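# Remove bike from floor rack, park it on kickstand

## Task

Get the bike out of the floor rack (the rack is loose, not bolted down) and leave it standing on its own kickstand. At the end nothing may touch the bike: no wall, furniture, loose item, and not the rack either. The robot must have released the bike and backed away from it, must not have toppled or be left leaning, and the bike must stay parked without the robot supporting it.

## Robot and tools

ROBOT. A holonomic base (strong wheels, about 7 N m) carries a column roughly 1.75 m high. A carriage rides up and down it (lift_m, 0 to 1 m) holding two identical six-joint arms, left and right, each with a two-finger gripper. Arm bases sit at about 0.57 m + lift_m above the floor; carriage parts hang about 0.15 m below them. Reach is about 0.78 m from the shoulder but only about 0.38 m downward below the arm base. A hand is about 0.16 m long, 0.1 m wide (0.14 m opened). Parked arm joints 1-6: 0, 0.05, 0.05, 1.45, 0, 0; parked, the robot is about 0.95 m wide and 0.7 m long. Cameras: carriage_camera (fixed, facing forward, tilted about 20 degrees down), left_wrist_camera and right_wrist_camera (looking out past the fingertips). Images are 896x504.

FRAMES. Base frame: origin on the floor below the base centre, x forward, y left, z up, metres. left_hand and right_hand readings are the midpoint between each hand's pads in this frame; quat_wxyz rotates base axes into hand axes (hand z along the fingers, fingers open along hand y; pointing straight up with joints 1, 5, 6 at 0 gives (1, 0, 0, 0)). Hand readings drift from truth, worse when stretched. Odometry frame is the base frame where the scene began; base_odometry counts wheel rotation, so slip looks like motion; heading is radians, left positive, -3.142 to 3.142.

execute_actions. Argument actions: a list holding a single action, or empty (then it only reports state and pictures). An action may contain base, joints, or both; they start together. base holds exactly one relative command, measured from the base's last reported position: translate_m (metres, -2 to 2, forward positive), strafe_m (metres, -2 to 2, left positive) or rotate_rad (radians, -6.3 to 6.3, counter-clockwise positive). joints is one object of absolute targets keyed by name: lift_m (m, 0 to 1); for each arm, left_/right_ joint1_rad (-2.617 to 3.054, yaw about vertical, 0 ahead, positive left), joint2_rad (0 to 3.141, shoulder: 0 upper arm level backward, 1.57 vertical, 3.14 level forward), joint3_rad (0 to 3.141, elbow: 0 folded, 3.14 straight), joint4_rad (-1.57 to 1.57, wrist pitch, positive lifts fingertips), joint5_rad (-1.57 to 1.57, wrist yaw, positive swings fingertips to the RIGHT, opposite to joint1), joint6_rad (-2.094 to 2.094, roll about finger axis, positive clockwise viewed from forearm), gripper_m (0 to 0.093, pad gap). Omitted joints may keep pushing to earlier targets. Unknown keys or out-of-range numbers reject the whole call. Argument cameras: list of carriage_camera, left_wrist_camera, right_wrist_camera or all; null/omitted means all, [] means none. If a result reports a stop, later motion calls in that same reply are skipped.

wait: seconds (0 to 10); commands nothing, returns state and images. zoom_image: camera plus region [x0, y0, x1, y1] in pixels of that camera's latest full image, origin top-left, at most 504x504. finished_scene: scene = current scene number; irreversible, reports success.

RESULTS. base_status and joint_status per motion: done (for the base: wheels turned the full amount, slip possible; a 1-2 mm move may fall short yet say done), off_target (rested away from target, may still push), contact_stop or time_out (target abandoned, holding in place). joint command not followed plus a cause line: a self-collision check refused that arm's targets (gripper still obeyed); affected joints show not_followed and may be retried on later actions. To untangle, move the refused arm clear first, the other arm in a later action. on_its_own lists uncommanded behaviour; held at is the held target, not the actual angle. A holding gripper normally reads off_target. motor_effort is percent of max, positive toward larger joint values, bracket = peak in the last action; readings carry fixed bias and noise. A lift effort that keeps dropping while lowering means a hand or load is resting on something. drive_wheels higher at rest than after a free drive means the base still presses on something. Joint torques are noisy with fixed offsets. ARM HIT means an arm struck the robot hard. MOTOR HOT warns from 75 °C; at 90 °C that arm pauses (OVER-TEMPERATURE FAULT, keys show limit_stop_at_motor_heat; resend targets); at 100 °C the arm goes limp and drops. Outstretched arms heat quickly even unloaded.

CAUTIONS. Drives stop on wheel overload or when an arm is shoved several degrees, but not during rotations and often not when the action also moves an arm; the base may coast about 0.3 m after arm contact. Arms and grippers never stop on contact and snap to target once freed. After a blocked drive, back off about 0.2 m (or turn back), repeat if still pressed. Never reverse into a table edge above the base. The robot can tip with no reading showing it; only images reveal a lean. Risk rises with a high carriage, extended arms, loads (about 1.5 kg per hand with both arms forward can tip it), pulling, and sudden stops. A level hand sags 10-17 cm under 1 kg. Grip force is about 45-60 N per pad. Never let the arms collide or press on each other. Avoid dropping, slamming or shoving things; the rack can slide, so do not knock it into the bike. Camera calibration (K, D, T_world_to_cam, pos_world in base frame) is approximate; wrist camera poses inherit joint-reading error.

Each tool is called after "Request:" in YAML: its name, and indented under it one key for each argument.

## Session

Request:
execute_actions:
  actions: []

Scene clock: 0.00 s.
Joint torques (N m, as the arm reports them, + toward a larger angle): no reading
base_odometry: x=+0.000 y=+0.000 heading=+0.000 (m, m, rad; odometry frame)
base_status: not commanded
joint_positions: lift_m=+0.300 left_joint1_rad=-0.007 left_joint2_rad=+0.055 left_joint3_rad=+0.059 left_joint4_rad=+1.495 left_joint5_rad=-0.001 left_joint6_rad=-0.047 left_gripper_m=+0.094 right_joint1_rad=-0.004 right_joint2_rad=+0.033 right_joint3_rad=+0.049 right_joint4_rad=+1.476 right_joint5_rad=+0.039 right_joint6_rad=+0.003 right_gripper_m=+0.094
joint_status: not commanded
motor_effort: lift_m=+16 drive_wheels=+0 (%)
left_hand: x=+0.2801 y=+0.3370 z=+1.3114 quat_wxyz=(+0.999, -0.001, +0.036, -0.027) (m; base frame)
right_hand: x=+0.2806 y=-0.3438 z=+1.3084 quat_wxyz=(+0.999, +0.020, +0.039, -0.001) (m; base frame)
pictures: carriage_camera, left_wrist_camera, right_wrist_camera
Images, in order (width x height): carriage_camera 896x504, left_wrist_camera 896x504, right_wrist_camera 896x504.

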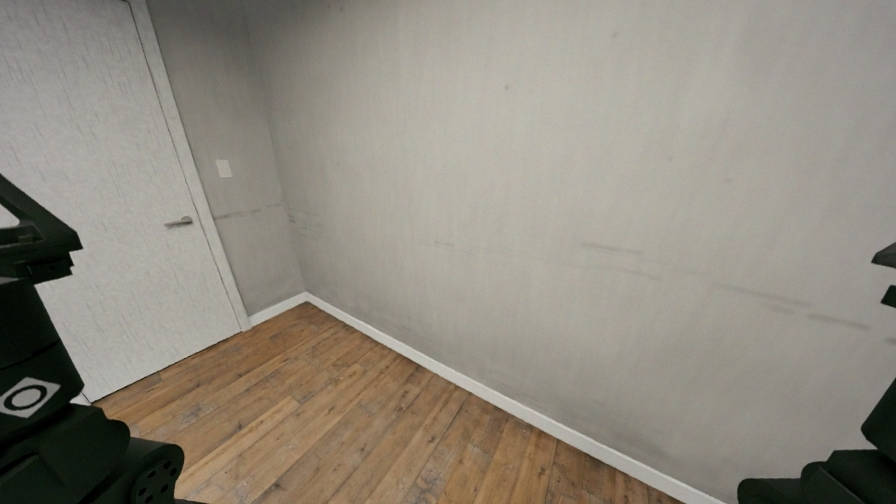

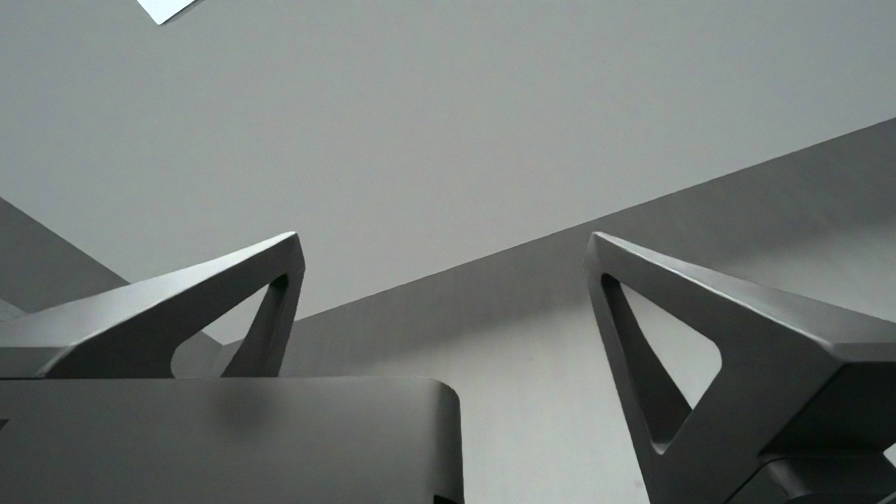

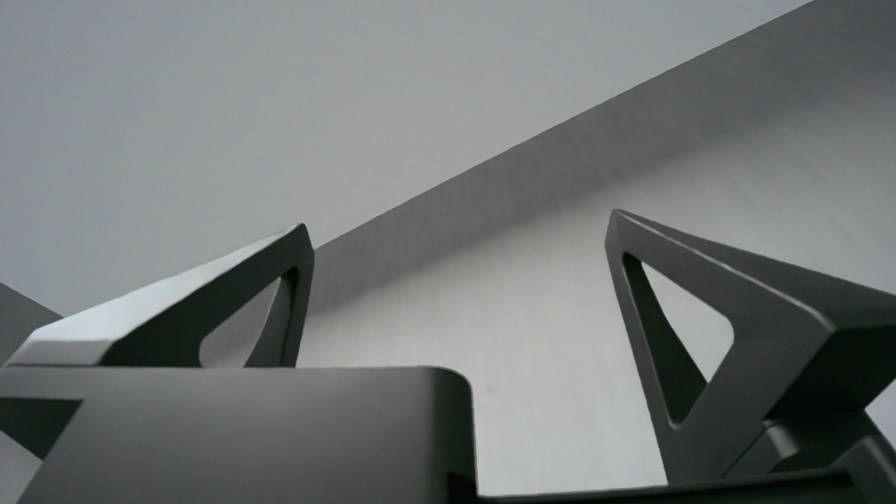

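Request:
execute_actions:
  actions:
    - {"base":{"rotate_rad":2.1}}
  cameras: ["carriage_camera"]

Request:
execute_actions:
  actions:
    - {"base":{"rotate_rad":2.1}}
  cameras: ["carriage_camera"]

Scene clock: 6.23 s.
Joint torques (N m, as the arm reports them, + toward a larger angle): left_arm=[ 0.14  4.23  5.95 -0.16 -0.05  0.02] | right_arm=[ 0.11  3.91  5.91 -0.16 -0.11  0.07]
base_odometry: x=+0.000 y=+0.000 heading=+2.100 (m, m, rad; odometry frame)
base_status: done
joint_positions: lift_m=+0.300 left_joint1_rad=-0.007 left_joint2_rad=+0.055 left_joint3_rad=+0.059 left_joint4_rad=+1.493 left_joint5_rad=-0.001 left_joint6_rad=-0.047 left_gripper_m=+0.094 right_joint1_rad=-0.004 right_joint2_rad=+0.033 right_joint3_rad=+0.049 right_joint4_rad=+1.475 right_joint5_rad=+0.039 right_joint6_rad=+0.003 right_gripper_m=+0.094
joint_status: not commanded
motor_effort: lift_m=+15(16) drive_wheels=+2(8) (%)
left_hand: x=+0.2805 y=+0.3370 z=+1.3114 quat_wxyz=(+0.999, -0.001, +0.037, -0.027) (m; base frame)
right_hand: x=+0.2810 y=-0.3438 z=+1.3084 quat_wxyz=(+0.999, +0.020, +0.040, -0.001) (m; base frame)
pictures: carriage_camera
Images, in order (width x height): carriage_camera 896x504.

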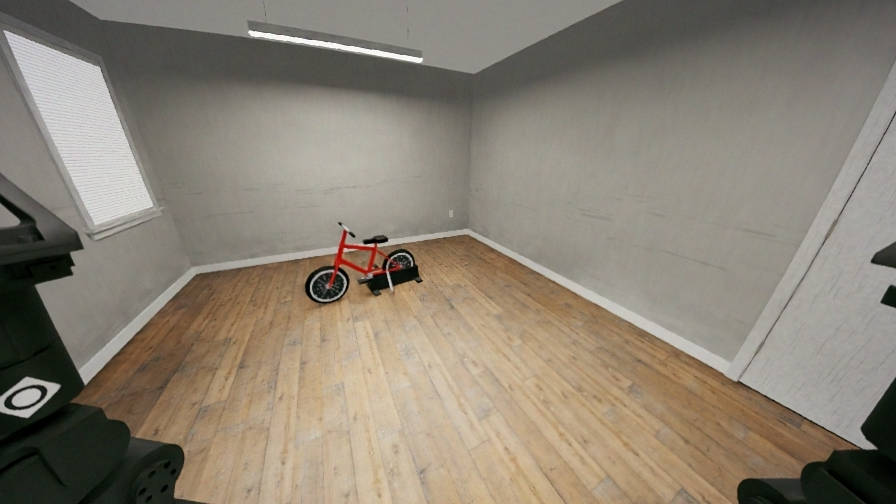

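Scene clock: 9.77 s.
Joint torques (N m, as the arm reports them, + toward a larger angle): left_arm=[ 0.11  4.26  5.9  -0.15 -0.04  0.01] | right_arm=[ 0.1   3.91  5.93 -0.14 -0.11  0.07]
base_odometry: x=+0.000 y=+0.000 heading=-2.084 (m, m, rad; odometry frame)
base_status: done
joint_positions: lift_m=+0.300 left_joint1_rad=-0.007 left_joint2_rad=+0.055 left_joint3_rad=+0.059 left_joint4_rad=+1.493 left_joint5_rad=-0.001 left_joint6_rad=-0.047 left_gripper_m=+0.094 right_joint1_rad=-0.004 right_joint2_rad=+0.033 right_joint3_rad=+0.049 right_joint4_rad=+1.473 right_joint5_rad=+0.039 right_joint6_rad=+0.003 right_gripper_m=+0.094
joint_status: not commanded
motor_effort: lift_m=+16(14) drive_wheels=+3(9) (%)
left_hand: x=+0.2805 y=+0.3370 z=+1.3114 quat_wxyz=(+0.999, -0.001, +0.037, -0.027) (m; base frame)
right_hand: x=+0.2813 y=-0.3438 z=+1.3084 quat_wxyz=(+0.999, +0.020, +0.041, -0.001) (m; base frame)
pictures: carriage_camera
Images, in order (width x height): carriage_camera 896x504.

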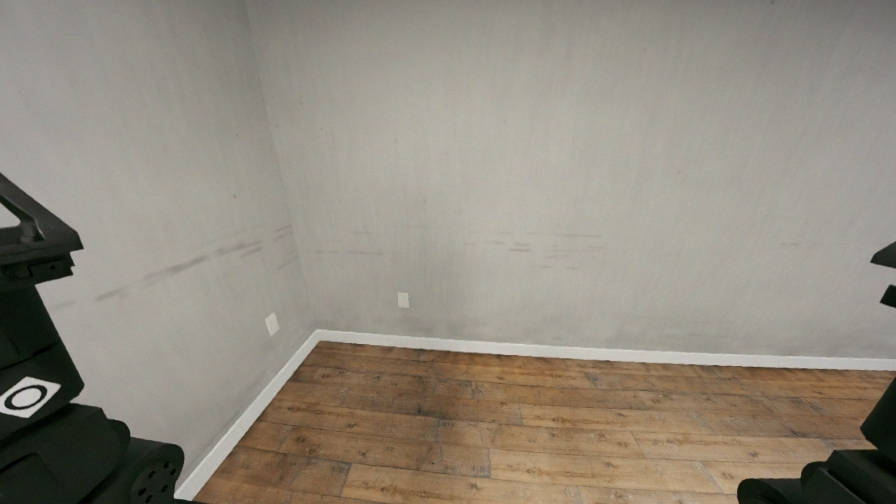

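Request:
execute_actions:
  actions:
    - {"base":{"rotate_rad":-1.985}}
  cameras: []

Request:
execute_actions:
  actions:
    - {"base":{"translate_m":1.4},"joints":{"lift_m":0.1}}
  cameras: []

Request:
execute_actions:
  actions:
    - {"base":{"rotate_rad":0.59}}
  cameras: ["carriage_camera"]

Request:
zoom_image:
  camera: "carriage_camera"
  region: [250,200,650,425]

Scene clock: 20.00 s.
Joint torques (N m, as the arm reports them, + toward a larger angle): left_arm=[ 0.14  4.27  5.9  -0.16 -0.04  0.02] | right_arm=[ 0.13  3.95  5.91 -0.13 -0.11  0.06]
base_odometry: x=+0.000 y=+0.000 heading=+2.215 (m, m, rad; odometry frame)
base_status: done
joint_positions: lift_m=+0.300 left_joint1_rad=-0.007 left_joint2_rad=+0.055 left_joint3_rad=+0.059 left_joint4_rad=+1.492 left_joint5_rad=-0.001 left_joint6_rad=-0.047 left_gripper_m=+0.094 right_joint1_rad=-0.004 right_joint2_rad=+0.033 right_joint3_rad=+0.049 right_joint4_rad=+1.473 right_joint5_rad=+0.039 right_joint6_rad=+0.003 right_gripper_m=+0.094
joint_status: not commanded
motor_effort: lift_m=+15(14) drive_wheels=+3(10) (%)
left_hand: x=+0.2806 y=+0.3370 z=+1.3113 quat_wxyz=(+0.999, -0.001, +0.037, -0.027) (m; base frame)
right_hand: x=+0.2814 y=-0.3438 z=+1.3084 quat_wxyz=(+0.999, +0.020, +0.041, -0.001) (m; base frame)
pictures: none
No camera images: the call's "cameras" was empty. Leave "cameras" out to get every camera's image.

Scene clock: 25.07 s.
Joint torques (N m, as the arm reports them, + toward a larger angle): left_arm=[ 0.13  4.29  5.84 -0.18 -0.04  0.02] | right_arm=[ 0.11  3.91  5.93 -0.14 -0.1   0.06]
base_odometry: x=-0.839 y=+1.120 heading=+2.214 (m, m, rad; odometry frame)
base_status: done
joint_positions: lift_m=+0.100 left_joint1_rad=-0.007 left_joint2_rad=+0.055 left_joint3_rad=+0.059 left_joint4_rad=+1.494 left_joint5_rad=-0.001 left_joint6_rad=-0.047 left_gripper_m=+0.094 right_joint1_rad=-0.004 right_joint2_rad=+0.033 right_joint3_rad=+0.049 right_joint4_rad=+1.473 right_joint5_rad=+0.039 right_joint6_rad=+0.003 right_gripper_m=+0.094
joint_status: all done
motor_effort: lift_m=+13(14) drive_wheels=-4(14) (%)
left_hand: x=+0.2803 y=+0.3370 z=+1.1116 quat_wxyz=(+0.999, -0.001, +0.036, -0.027) (m; base frame)
right_hand: x=+0.2814 y=-0.3438 z=+1.1086 quat_wxyz=(+0.999, +0.020, +0.041, -0.001) (m; base frame)
pictures: none
No camera images: the call's "cameras" was empty. Leave "cameras" out to get every camera's image.

Scene clock: 27.07 s.
Joint torques (N m, as the arm reports them, + toward a larger angle): left_arm=[ 0.16  4.28  5.9  -0.17 -0.05  0.01] | right_arm=[ 0.11  3.93  5.9  -0.13 -0.11  0.06]
base_odometry: x=-0.839 y=+1.121 heading=+2.804 (m, m, rad; odometry frame)
base_status: done
joint_positions: lift_m=+0.100 left_joint1_rad=-0.007 left_joint2_rad=+0.055 left_joint3_rad=+0.059 left_joint4_rad=+1.494 left_joint5_rad=-0.001 left_joint6_rad=-0.047 left_gripper_m=+0.094 right_joint1_rad=-0.004 right_joint2_rad=+0.033 right_joint3_rad=+0.049 right_joint4_rad=+1.473 right_joint5_rad=+0.039 right_joint6_rad=+0.003 right_gripper_m=+0.094
joint_status: not commanded
motor_effort: lift_m=+14(12) drive_wheels=+3(3) (%)
left_hand: x=+0.2804 y=+0.3370 z=+1.1116 quat_wxyz=(+0.999, -0.001, +0.037, -0.027) (m; base frame)
right_hand: x=+0.2814 y=-0.3438 z=+1.1086 quat_wxyz=(+0.999, +0.020, +0.041, -0.001) (m; base frame)
pictures: carriage_camera
camera_calibration (this result's frames):
carriage_camera: T_world_to_cam=[[0.0541726, -0.998366, 0.0181988, -0.0314091], [-0.36568, -0.0367951, -0.930013, 1.08037], [0.929163, 0.0437263, -0.367076, 0.23897], [0, 0, 0, 1]] pos_world=[0.174729, -0.00205481, 1.09305]
Images, in order (width x height): carriage_camera 896x504.

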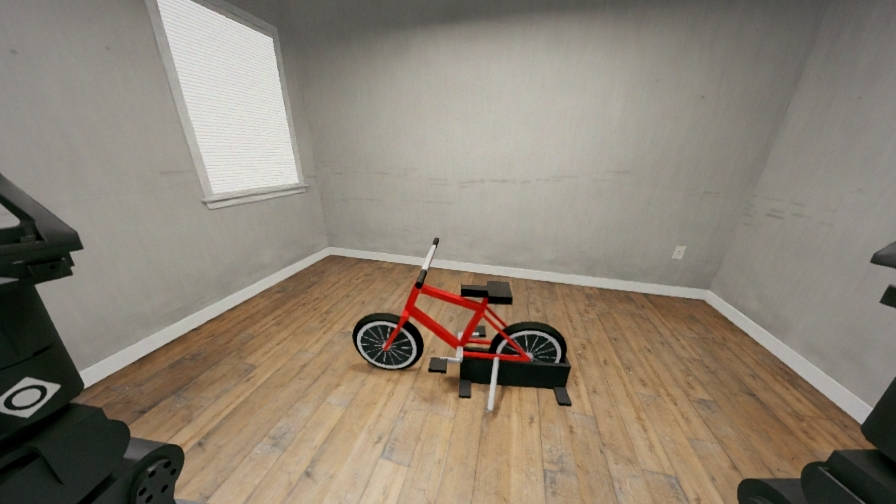

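Region (250, 200, 650, 425) of carriage_camera's 896x504 image, scaled by 1.260, with more detail than that image has; it fills the top 284 rows of this view, and the rest is white.

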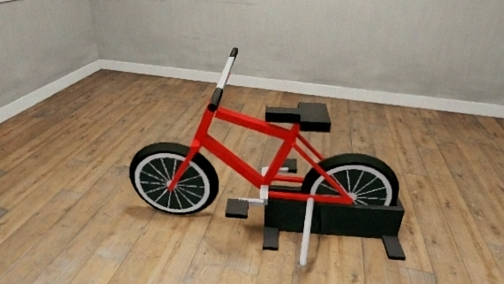

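Request:
execute_actions:
  actions:
    - {"base":{"translate_m":0.4},"joints":{"lift_m":0.0}}
  cameras: ["carriage_camera"]

Request:
zoom_image:
  camera: "carriage_camera"
  region: [360,240,700,504]

Scene clock: 38.73 s.
Joint torques (N m, as the arm reports them, + toward a larger angle): left_arm=[ 0.13  4.22  5.83 -0.16 -0.04  0.02] | right_arm=[ 0.11  3.91  5.86 -0.13 -0.1   0.07]
base_odometry: x=-1.217 y=+1.253 heading=+2.805 (m, m, rad; odometry frame)
base_status: done
joint_positions: lift_m=+0.000 left_joint1_rad=-0.007 left_joint2_rad=+0.055 left_joint3_rad=+0.059 left_joint4_rad=+1.493 left_joint5_rad=-0.001 left_joint6_rad=-0.047 left_gripper_m=+0.094 right_joint1_rad=-0.004 right_joint2_rad=+0.033 right_joint3_rad=+0.049 right_joint4_rad=+1.473 right_joint5_rad=+0.039 right_joint6_rad=+0.003 right_gripper_m=+0.094
joint_status: all done
motor_effort: lift_m=+13(14) drive_wheels=-4(8) (%)
left_hand: x=+0.2804 y=+0.3370 z=+1.0117 quat_wxyz=(+0.999, -0.001, +0.037, -0.027) (m; base frame)
right_hand: x=+0.2814 y=-0.3438 z=+1.0087 quat_wxyz=(+0.999, +0.020, +0.041, -0.001) (m; base frame)
pictures: carriage_camera
camera_calibration (this result's frames):
carriage_camera: T_world_to_cam=[[0.0541726, -0.998366, 0.0181988, -0.0295914], [-0.36568, -0.0367951, -0.930013, 0.987477], [0.929163, 0.0437263, -0.367076, 0.202306], [0, 0, 0, 1]] pos_world=[0.174729, -0.00205481, 0.993167]
Images, in order (width x height): carriage_camera 896x504.

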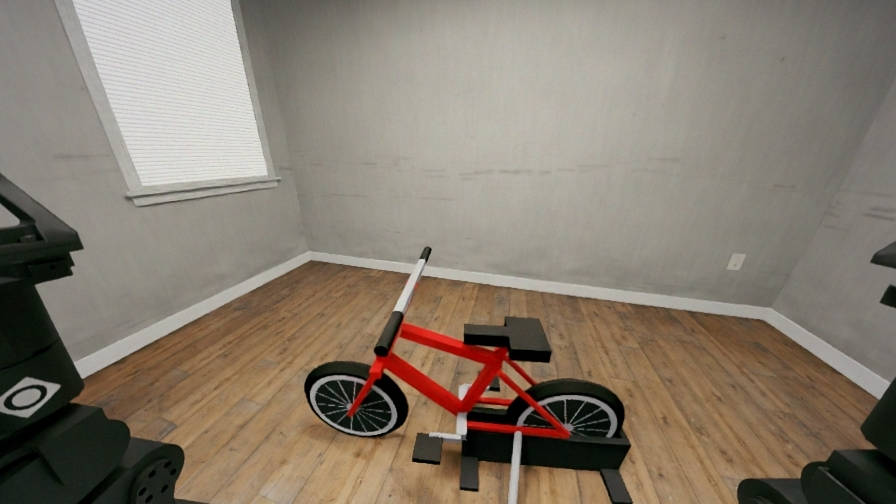

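Region (360, 240, 700, 504) of carriage_camera's 896x504 image, scaled by 1.482, with more detail than that image has; it fills the top 391 rows of this view, and the rest is white.

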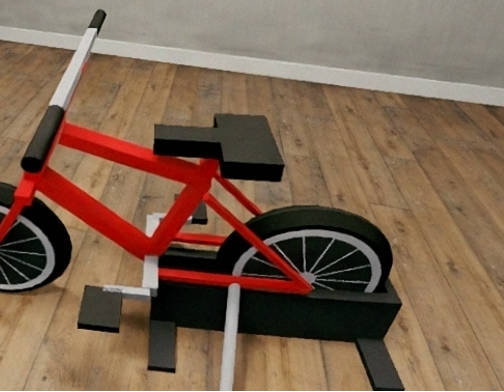

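Request:
execute_actions:
  actions:
    - {"joints":{"lift_m":0.45,"left_joint2_rad":1.7,"left_joint3_rad":1.4,"left_joint4_rad":-1.27,"right_joint2_rad":1.9,"right_joint3_rad":1.5,"right_joint4_rad":-1.17}}

Scene clock: 50.70 s.
Joint torques (N m, as the arm reports them, + toward a larger angle): left_arm=[ 0.16 -8.13  7.37  0.33 -0.05  0.01] | right_arm=[ 0.09 -9.29  6.91  0.31 -0.07  0.07]
base_odometry: x=-1.217 y=+1.253 heading=+2.805 (m, m, rad; odometry frame)
base_status: not commanded
joint_positions: lift_m=+0.450 left_joint1_rad=-0.007 left_joint2_rad=+1.697 left_joint3_rad=+1.387 left_joint4_rad=-1.266 left_joint5_rad=-0.001 left_joint6_rad=-0.047 left_gripper_m=+0.094 right_joint1_rad=-0.004 right_joint2_rad=+1.893 right_joint3_rad=+1.495 right_joint4_rad=-1.159 right_joint5_rad=+0.039 right_joint6_rad=+0.003 right_gripper_m=+0.094
joint_status: all done
motor_effort: lift_m=+17(22) drive_wheels=-3(4) (%)
left_hand: x=+0.5645 y=+0.3349 z=+1.1388 quat_wxyz=(-0.003, -0.020, +1.000, +0.001) (m; base frame)
right_hand: x=+0.6170 y=-0.3452 z=+1.1053 quat_wxyz=(+0.006, +0.004, +1.000, -0.020) (m; base frame)
pictures: carriage_camera, left_wrist_camera, right_wrist_camera
camera_calibration (this result's frames):
carriage_camera: T_world_to_cam=[[0.0541726, -0.998366, 0.0181988, -0.0377683], [-0.36568, -0.0367951, -0.930013, 1.40534], [0.929163, 0.0437263, -0.367076, 0.367236], [0, 0, 0, 1]] pos_world=[0.174729, -0.00205481, 1.44247]
left_wrist_camera: T_world_to_cam=[[0.0713934, -0.997136, 0.0249402, 0.264537], [-0.799505, -0.0422569, 0.599172, -0.211144], [-0.596402, -0.0627167, -0.800232, 1.39678], [0, 0, 0, 1]] pos_world=[0.645347, 0.342459, 1.23766]
right_wrist_camera: T_world_to_cam=[[-0.0487457, -0.997318, 0.0545984, -0.374091], [-0.795904, 0.0718113, 0.601149, -0.149491], [-0.603458, -0.0141517, -0.79727, 1.37425], [0, 0, 0, 1]] pos_world=[0.692086, -0.342904, 1.20594]
Images, in order (width x height): carriage_camera 896x504, left_wrist_camera 896x504, right_wrist_camera 896x504.

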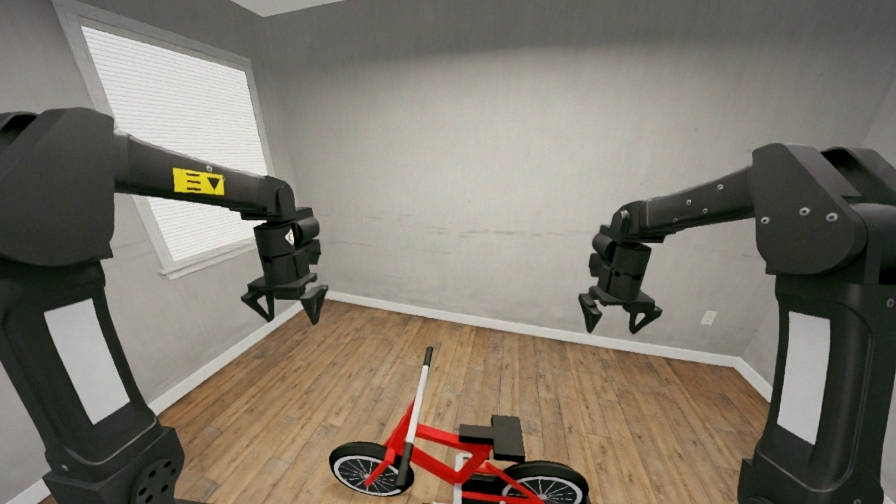

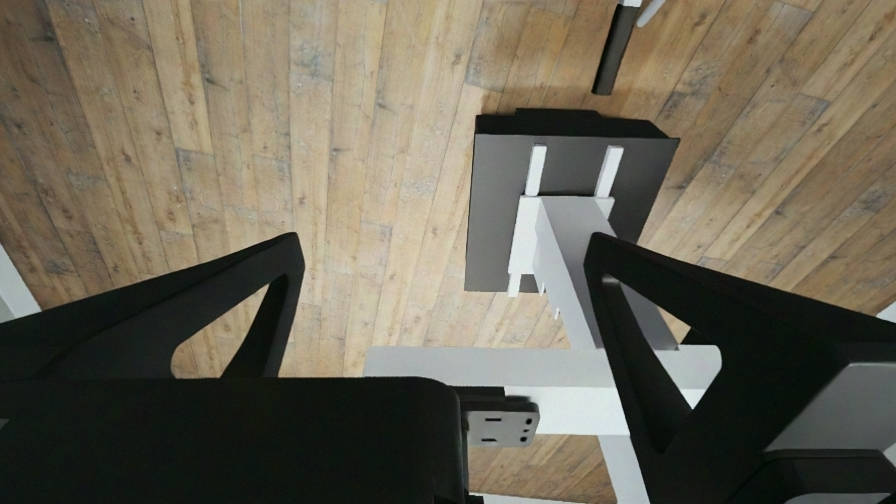

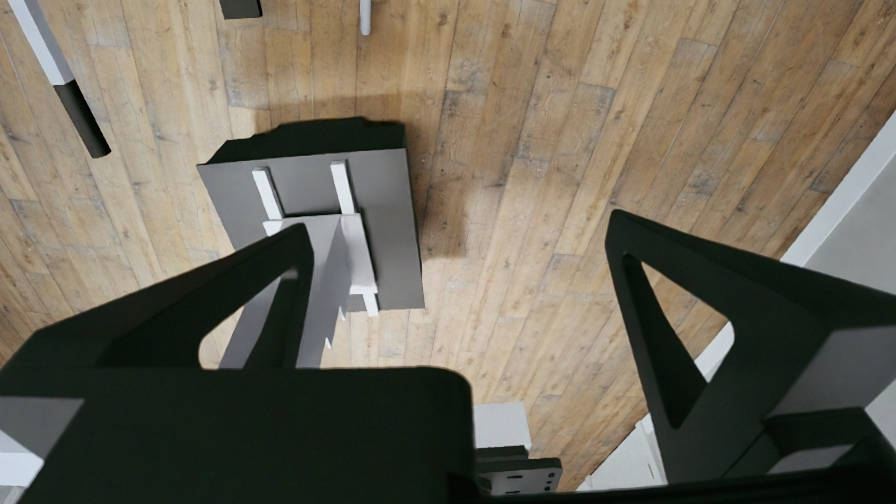

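Request:
execute_actions:
  actions:
    - {"joints":{"left_joint1_rad":-0.47,"left_joint6_rad":-0.47,"left_joint2_rad":1.8,"left_joint3_rad":1.55,"left_joint4_rad":-1.32,"right_joint1_rad":0.42,"right_joint6_rad":1.99,"right_joint2_rad":2.3,"right_joint3_rad":2.1,"right_joint4_rad":-1.37}}

Scene clock: 61.73 s.
Joint torques (N m, as the arm reports them, + toward a larger angle): left_arm=[ 0.01 -8.92  7.53  0.28 -0.09 -0.05] | right_arm=[ -0.27 -12.67   6.83   0.16   0.     0.15]
base_odometry: x=-1.217 y=+1.253 heading=+2.805 (m, m, rad; odometry frame)
base_status: not commanded
joint_positions: lift_m=+0.450 left_joint1_rad=-0.469 left_joint2_rad=+1.794 left_joint3_rad=+1.534 left_joint4_rad=-1.311 left_joint5_rad=-0.001 left_joint6_rad=-0.462 left_gripper_m=+0.094 right_joint1_rad=+0.425 right_joint2_rad=+2.293 right_joint3_rad=+2.095 right_joint4_rad=-1.354 right_joint5_rad=+0.039 right_joint6_rad=+1.984 right_gripper_m=+0.094
joint_status: all done
motor_effort: lift_m=+17(18) drive_wheels=-5(4) (%)
left_hand: x=+0.5560 y=+0.1877 z=+1.1470 quat_wxyz=(+0.000, +0.003, +1.000, +0.000) (m; base frame)
right_hand: x=+0.6749 y=-0.1573 z=+1.1034 quat_wxyz=(+0.022, +0.703, +0.711, +0.002) (m; base frame)
pictures: carriage_camera, left_wrist_camera, right_wrist_camera
camera_calibration (this result's frames):
carriage_camera: T_world_to_cam=[[0.0541726, -0.998366, 0.0181988, -0.0377683], [-0.36568, -0.0367951, -0.930013, 1.40534], [0.929163, 0.0437263, -0.367076, 0.367236], [0, 0, 0, 1]] pos_world=[0.174729, -0.00205481, 1.44247]
left_wrist_camera: T_world_to_cam=[[0.0247857, -0.999363, 0.0256707, 0.14364], [-0.803933, -0.00466268, 0.594701, -0.228486], [-0.594203, -0.0353776, -0.803537, 1.38643], [0, 0, 0, 1]] pos_world=[0.636575, 0.191531, 1.24624]
right_wrist_camera: T_world_to_cam=[[-0.999407, 0.029454, -0.0178226, 0.699289], [0.0132061, 0.806097, 0.591636, -0.535861], [0.0317928, 0.59105, -0.806008, 1.08649], [0, 0, 0, 1]] pos_world=[0.671409, -0.23081, 1.20522]
Images, in order (width x height): carriage_camera 896x504, left_wrist_camera 896x504, right_wrist_camera 896x504.

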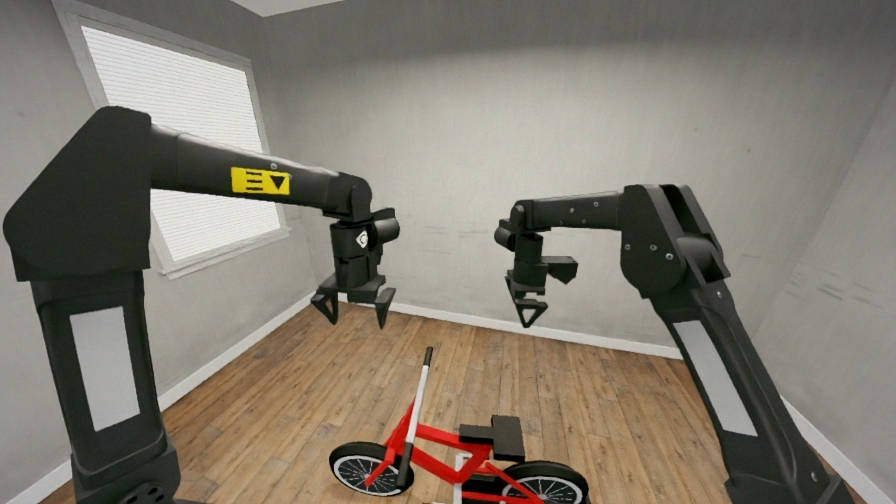

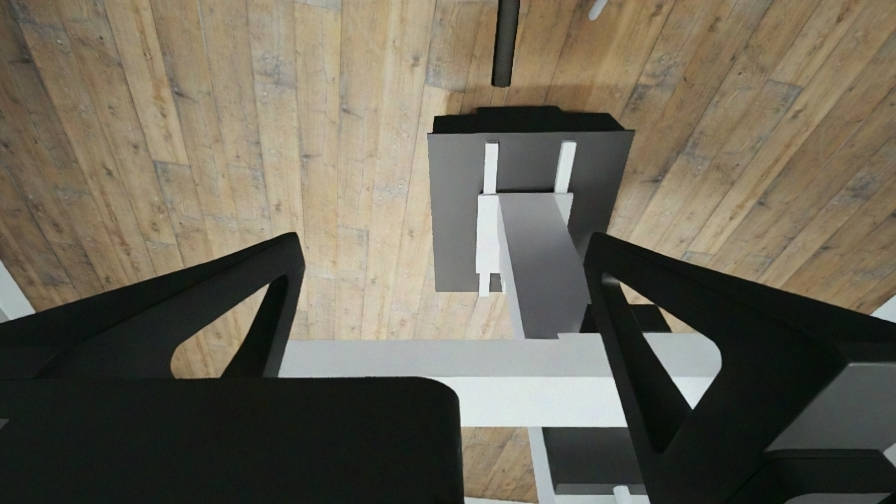

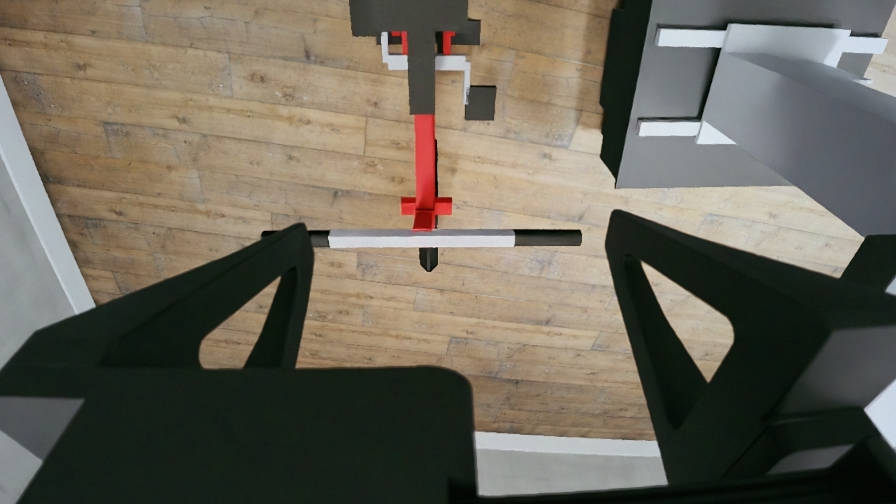

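Request:
execute_actions:
  actions:
    - {"base":{"translate_m":0.08},"joints":{"left_joint1_rad":-0.76,"left_joint6_rad":-0.76,"left_joint2_rad":1.65,"left_joint3_rad":1.39,"left_joint4_rad":-1.31,"right_joint1_rad":0.58,"right_joint6_rad":2.09,"right_joint2_rad":2.5,"right_joint3_rad":2.15,"right_joint4_rad":-1.22,"lift_m":0.15}}

Scene clock: 79.27 s.
Joint torques (N m, as the arm reports them, + toward a larger angle): left_arm=[ 0.02 -8.13  4.99  0.4  -0.11 -0.06] | right_arm=[  0.25 -14.33   6.24   0.24   0.02   0.17]
base_odometry: x=-1.292 y=+1.279 heading=+2.805 (m, m, rad; odometry frame)
base_status: done
joint_positions: lift_m=+0.150 left_joint1_rad=-0.759 left_joint2_rad=+1.652 left_joint3_rad=+1.412 left_joint4_rad=-1.311 left_joint5_rad=-0.001 left_joint6_rad=-0.752 left_gripper_m=+0.094 right_joint1_rad=+0.578 right_joint2_rad=+2.500 right_joint3_rad=+2.153 right_joint4_rad=-1.220 right_joint5_rad=+0.037 right_joint6_rad=+2.083 right_gripper_m=+0.094
joint_status: all done
motor_effort: lift_m=+14(13) drive_wheels=+3(14) (%)
left_hand: x=+0.4779 y=+0.1316 z=+0.8583 quat_wxyz=(+0.007, +0.003, +1.000, -0.007) (m; base frame)
right_hand: x=+0.6696 y=-0.0783 z=+0.7265 quat_wxyz=(+0.019, +0.683, +0.730, -0.002) (m; base frame)
pictures: carriage_camera, left_wrist_camera, right_wrist_camera
camera_calibration (this result's frames):
carriage_camera: T_world_to_cam=[[0.0541726, -0.998366, 0.0181988, -0.0323196], [-0.36568, -0.0367951, -0.930013, 1.1269], [0.929163, 0.0437263, -0.367076, 0.257334], [0, 0, 0, 1]] pos_world=[0.174729, -0.00205481, 1.14308]
left_wrist_camera: T_world_to_cam=[[0.0246805, -0.998897, 0.0399561, 0.0846253], [-0.812681, 0.00322865, 0.5827, -0.106431], [-0.582186, -0.0468529, -0.811704, 1.10884], [0, 0, 0, 1]] pos_world=[0.556968, 0.136828, 0.958685]
right_wrist_camera: T_world_to_cam=[[-0.999673, -0.0244485, -0.00746902, 0.673375], [-0.0241428, 0.806848, 0.590266, -0.350402], [-0.00840473, 0.590253, -0.807174, 0.763927], [0, 0, 0, 1]] pos_world=[0.671115, -0.151726, 0.828482]
Images, in order (width x height): carriage_camera 896x504, left_wrist_camera 896x504, right_wrist_camera 896x504.

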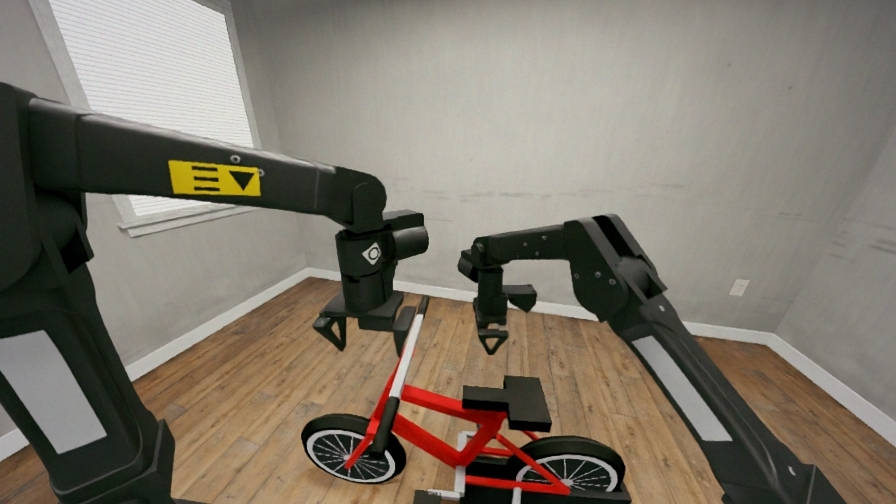

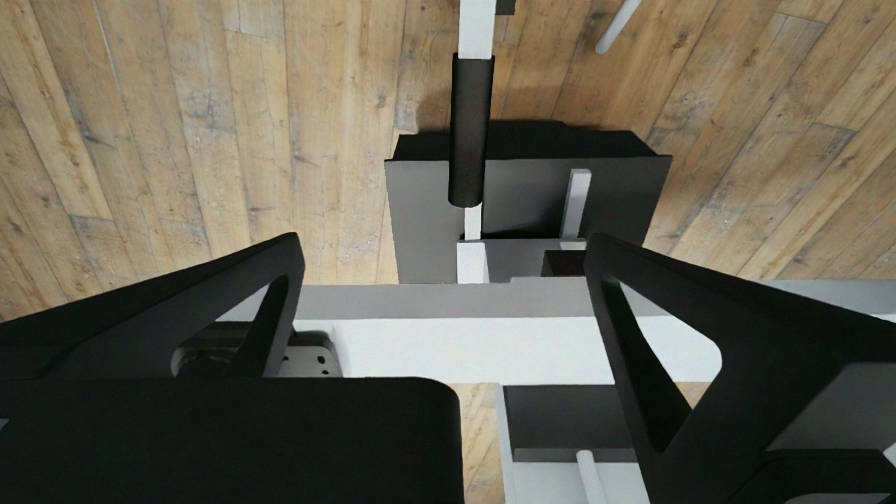

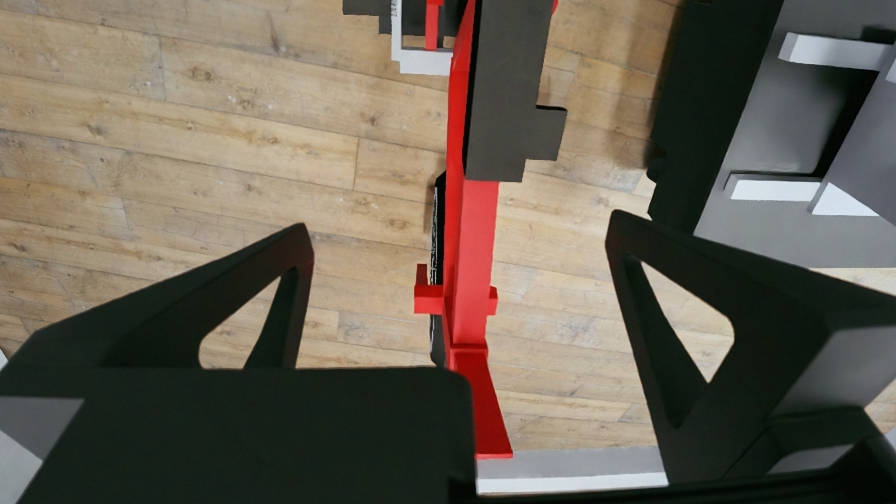

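Request:
execute_actions:
  actions:
    - {"base":{"translate_m":-0.0},"joints":{"lift_m":0.0,"right_joint3_rad":2.1,"right_joint4_rad":-1.19,"left_joint2_rad":1.72,"left_joint4_rad":-1.25}}

Scene clock: 84.43 s.
Joint torques (N m, as the arm reports them, + toward a larger angle): left_arm=[ 0.   -7.86  4.97  0.39 -0.1  -0.06] | right_arm=[  0.32 -13.57   5.04   0.34   0.04   0.16]
base_odometry: x=-1.293 y=+1.279 heading=+2.806 (m, m, rad; odometry frame)
base_status: done
joint_positions: lift_m=+0.001 left_joint1_rad=-0.759 left_joint2_rad=+1.712 left_joint3_rad=+1.412 left_joint4_rad=-1.252 left_joint5_rad=-0.001 left_joint6_rad=-0.753 left_gripper_m=+0.094 right_joint1_rad=+0.578 right_joint2_rad=+2.489 right_joint3_rad=+2.122 right_joint4_rad=-1.197 right_joint5_rad=+0.035 right_joint6_rad=+2.083 right_gripper_m=+0.094
joint_status: all done
motor_effort: lift_m=+13(12) drive_wheels=-3(3) (%)
left_hand: x=+0.4887 y=+0.1213 z=+0.6917 quat_wxyz=(+0.007, +0.003, +1.000, -0.006) (m; base frame)
right_hand: x=+0.6679 y=-0.0790 z=+0.5738 quat_wxyz=(+0.018, +0.684, +0.730, -0.001) (m; base frame)
pictures: carriage_camera, left_wrist_camera, right_wrist_camera
camera_calibration (this result's frames):
carriage_camera: T_world_to_cam=[[0.0541726, -0.998366, 0.0181988, -0.0295928], [-0.36568, -0.0367951, -0.930013, 0.987546], [0.929163, 0.0437263, -0.367076, 0.202333], [0, 0, 0, 1]] pos_world=[0.174729, -0.00205481, 0.993241]
left_wrist_camera: T_world_to_cam=[[0.0250945, -0.998918, 0.0391541, 0.0811401], [-0.812195, 0.0024628, 0.583381, -0.00116734], [-0.582846, -0.0464404, -0.811254, 0.979386], [0, 0, 0, 1]] pos_world=[0.567847, 0.126538, 0.792035]
right_wrist_camera: T_world_to_cam=[[-0.999679, -0.0240574, -0.00789913, 0.670747], [-0.0240577, 0.805101, 0.592649, -0.261296], [-0.00789799, 0.592649, -0.805422, 0.639852], [0, 0, 0, 1]] pos_world=[0.6693, -0.152702, 0.675506]
Images, in order (width x height): carriage_camera 896x504, left_wrist_camera 896x504, right_wrist_camera 896x504.

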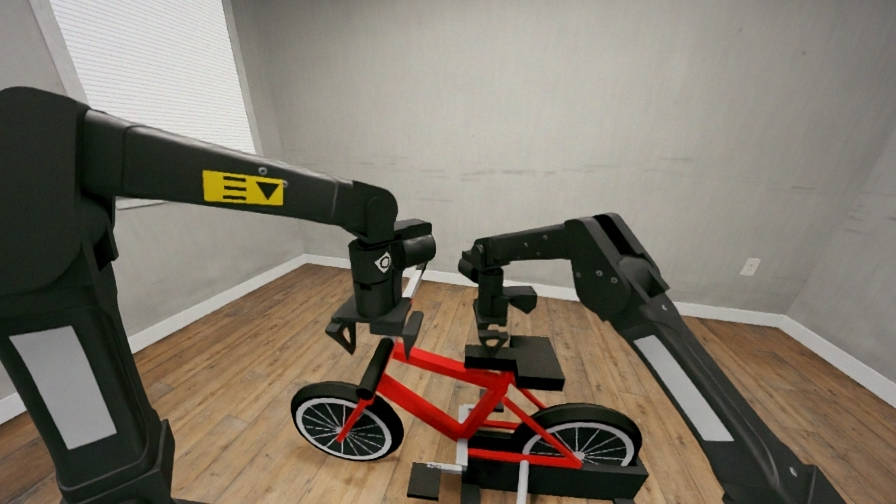

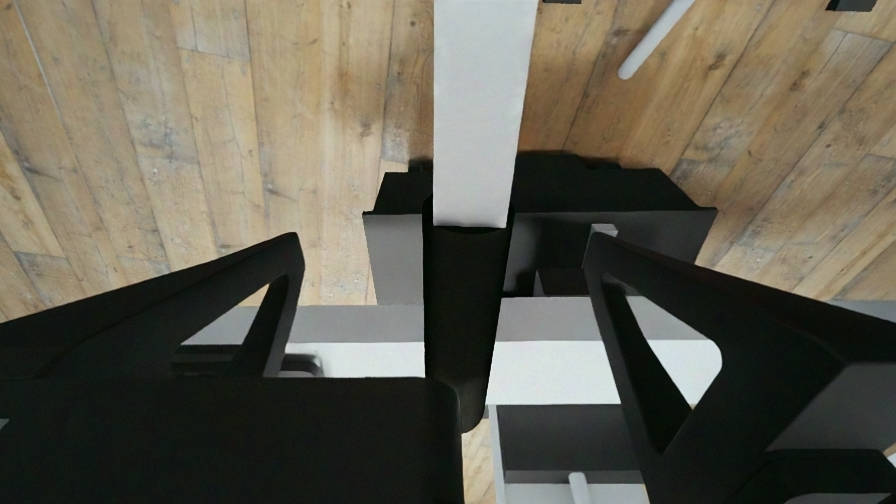

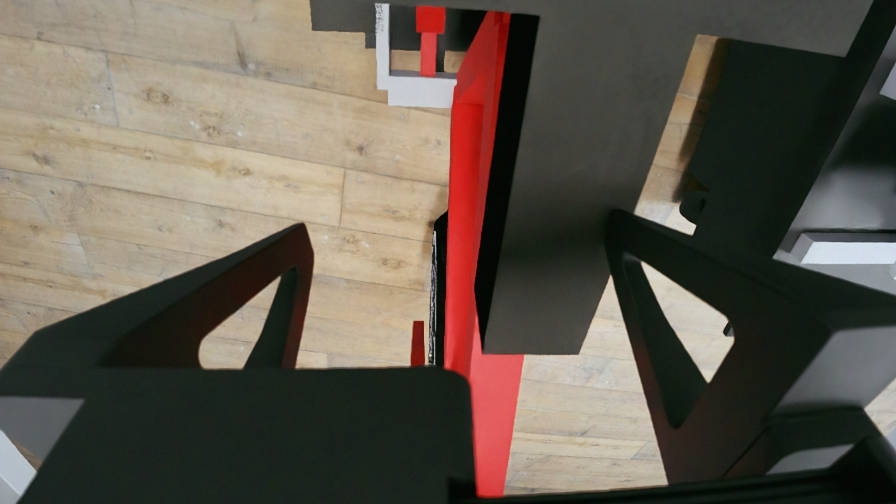

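Request:
execute_actions:
  actions:
    - {"base":{"translate_m":-0.03}}
  cameras: []

Request:
execute_actions:
  actions:
    - {"joints":{"right_joint2_rad":2.59,"right_joint4_rad":-1.10,"left_joint2_rad":1.78,"left_joint3_rad":1.34,"left_joint4_rad":-1.13}}

Scene clock: 89.53 s.
Joint torques (N m, as the arm reports them, + toward a larger angle): left_arm=[-0.07 -7.87  4.94  0.41 -0.09 -0.06] | right_arm=[  0.22 -13.61   5.05   0.34   0.03   0.16]
base_odometry: x=-1.264 y=+1.269 heading=+2.806 (m, m, rad; odometry frame)
base_status: done
joint_positions: lift_m=+0.001 left_joint1_rad=-0.759 left_joint2_rad=+1.712 left_joint3_rad=+1.412 left_joint4_rad=-1.251 left_joint5_rad=-0.001 left_joint6_rad=-0.753 left_gripper_m=+0.094 right_joint1_rad=+0.578 right_joint2_rad=+2.489 right_joint3_rad=+2.122 right_joint4_rad=-1.198 right_joint5_rad=+0.035 right_joint6_rad=+2.083 right_gripper_m=+0.094
joint_status: not commanded
motor_effort: lift_m=+11(14) drive_wheels=-1(7) (%)
left_hand: x=+0.4889 y=+0.1211 z=+0.6917 quat_wxyz=(+0.007, +0.003, +1.000, -0.007) (m; base frame)
right_hand: x=+0.6678 y=-0.0791 z=+0.5738 quat_wxyz=(+0.018, +0.684, +0.730, -0.001) (m; base frame)
pictures: none
No camera images: the call's "cameras" was empty. Leave "cameras" out to get every camera's image.

Scene clock: 90.23 s.
Joint torques (N m, as the arm reports them, + toward a larger angle): left_arm=[ 0.06 -8.96  5.19  0.46 -0.11 -0.07] | right_arm=[  0.39 -14.36   5.39   0.29   0.05   0.15]
base_odometry: x=-1.264 y=+1.269 heading=+2.806 (m, m, rad; odometry frame)
base_status: not commanded
joint_positions: lift_m=+0.001 left_joint1_rad=-0.759 left_joint2_rad=+1.777 left_joint3_rad=+1.357 left_joint4_rad=-1.136 left_joint5_rad=-0.001 left_joint6_rad=-0.753 left_gripper_m=+0.094 right_joint1_rad=+0.578 right_joint2_rad=+2.586 right_joint3_rad=+2.114 right_joint4_rad=-1.107 right_joint5_rad=+0.035 right_joint6_rad=+2.083 right_gripper_m=+0.094
joint_status: all done
motor_effort: lift_m=+12(13) drive_wheels=-1(1) (%)
left_hand: x=+0.4976 y=+0.1129 z=+0.6585 quat_wxyz=(+0.005, +0.003, +1.000, -0.005) (m; base frame)
right_hand: x=+0.6731 y=-0.0756 z=+0.5267 quat_wxyz=(+0.016, +0.683, +0.730, -0.008) (m; base frame)
pictures: carriage_camera, left_wrist_camera, right_wrist_camera
camera_calibration (this result's frames):
carriage_camera: T_world_to_cam=[[0.0541726, -0.998366, 0.0181988, -0.0295926], [-0.36568, -0.0367951, -0.930013, 0.987536], [0.929163, 0.0437263, -0.367076, 0.202329], [0, 0, 0, 1]] pos_world=[0.174729, -0.00205481, 0.99323]
left_wrist_camera: T_world_to_cam=[[0.0252192, -0.999036, 0.0359235, 0.0758405], [-0.810253, 0.000620749, 0.58608, 0.0229302], [-0.585538, -0.0438876, -0.809456, 0.957131], [0, 0, 0, 1]] pos_world=[0.577103, 0.117759, 0.758592]
right_wrist_camera: T_world_to_cam=[[-0.9997, -0.0240711, 0.00443153, 0.669205], [-0.016898, 0.809768, 0.586506, -0.237244], [-0.0177064, 0.586256, -0.809933, 0.608449], [0, 0, 0, 1]] pos_world=[0.675769, -0.148485, 0.628982]
Images, in order (width x height): carriage_camera 896x504, left_wrist_camera 896x504, right_wrist_camera 896x504.

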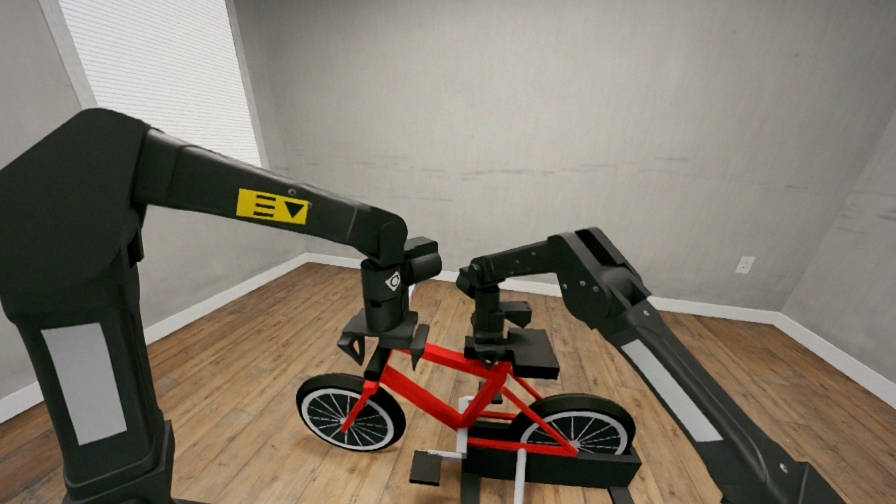

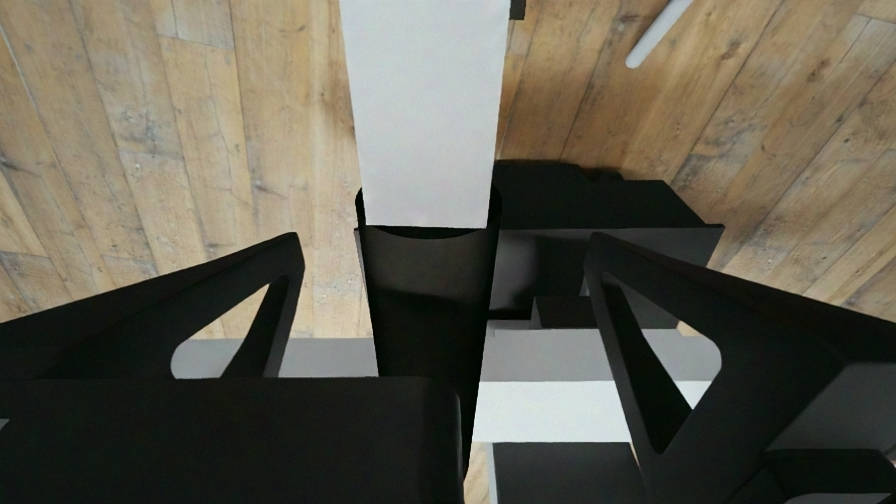

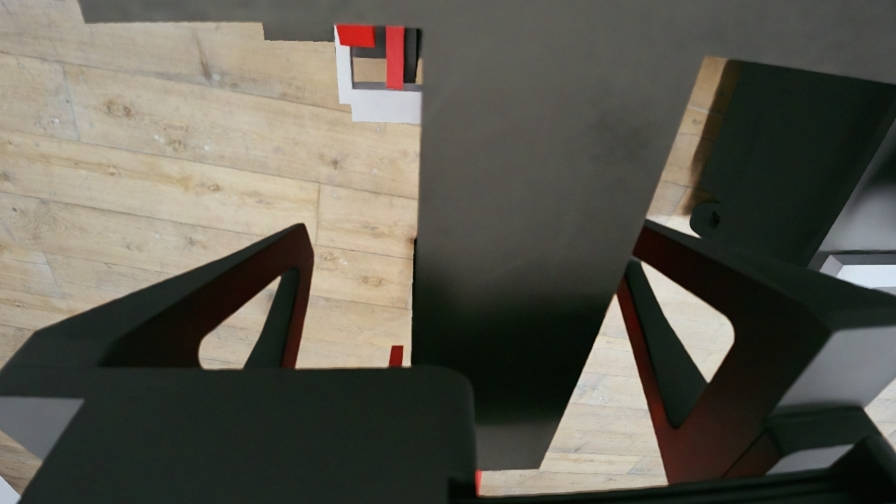

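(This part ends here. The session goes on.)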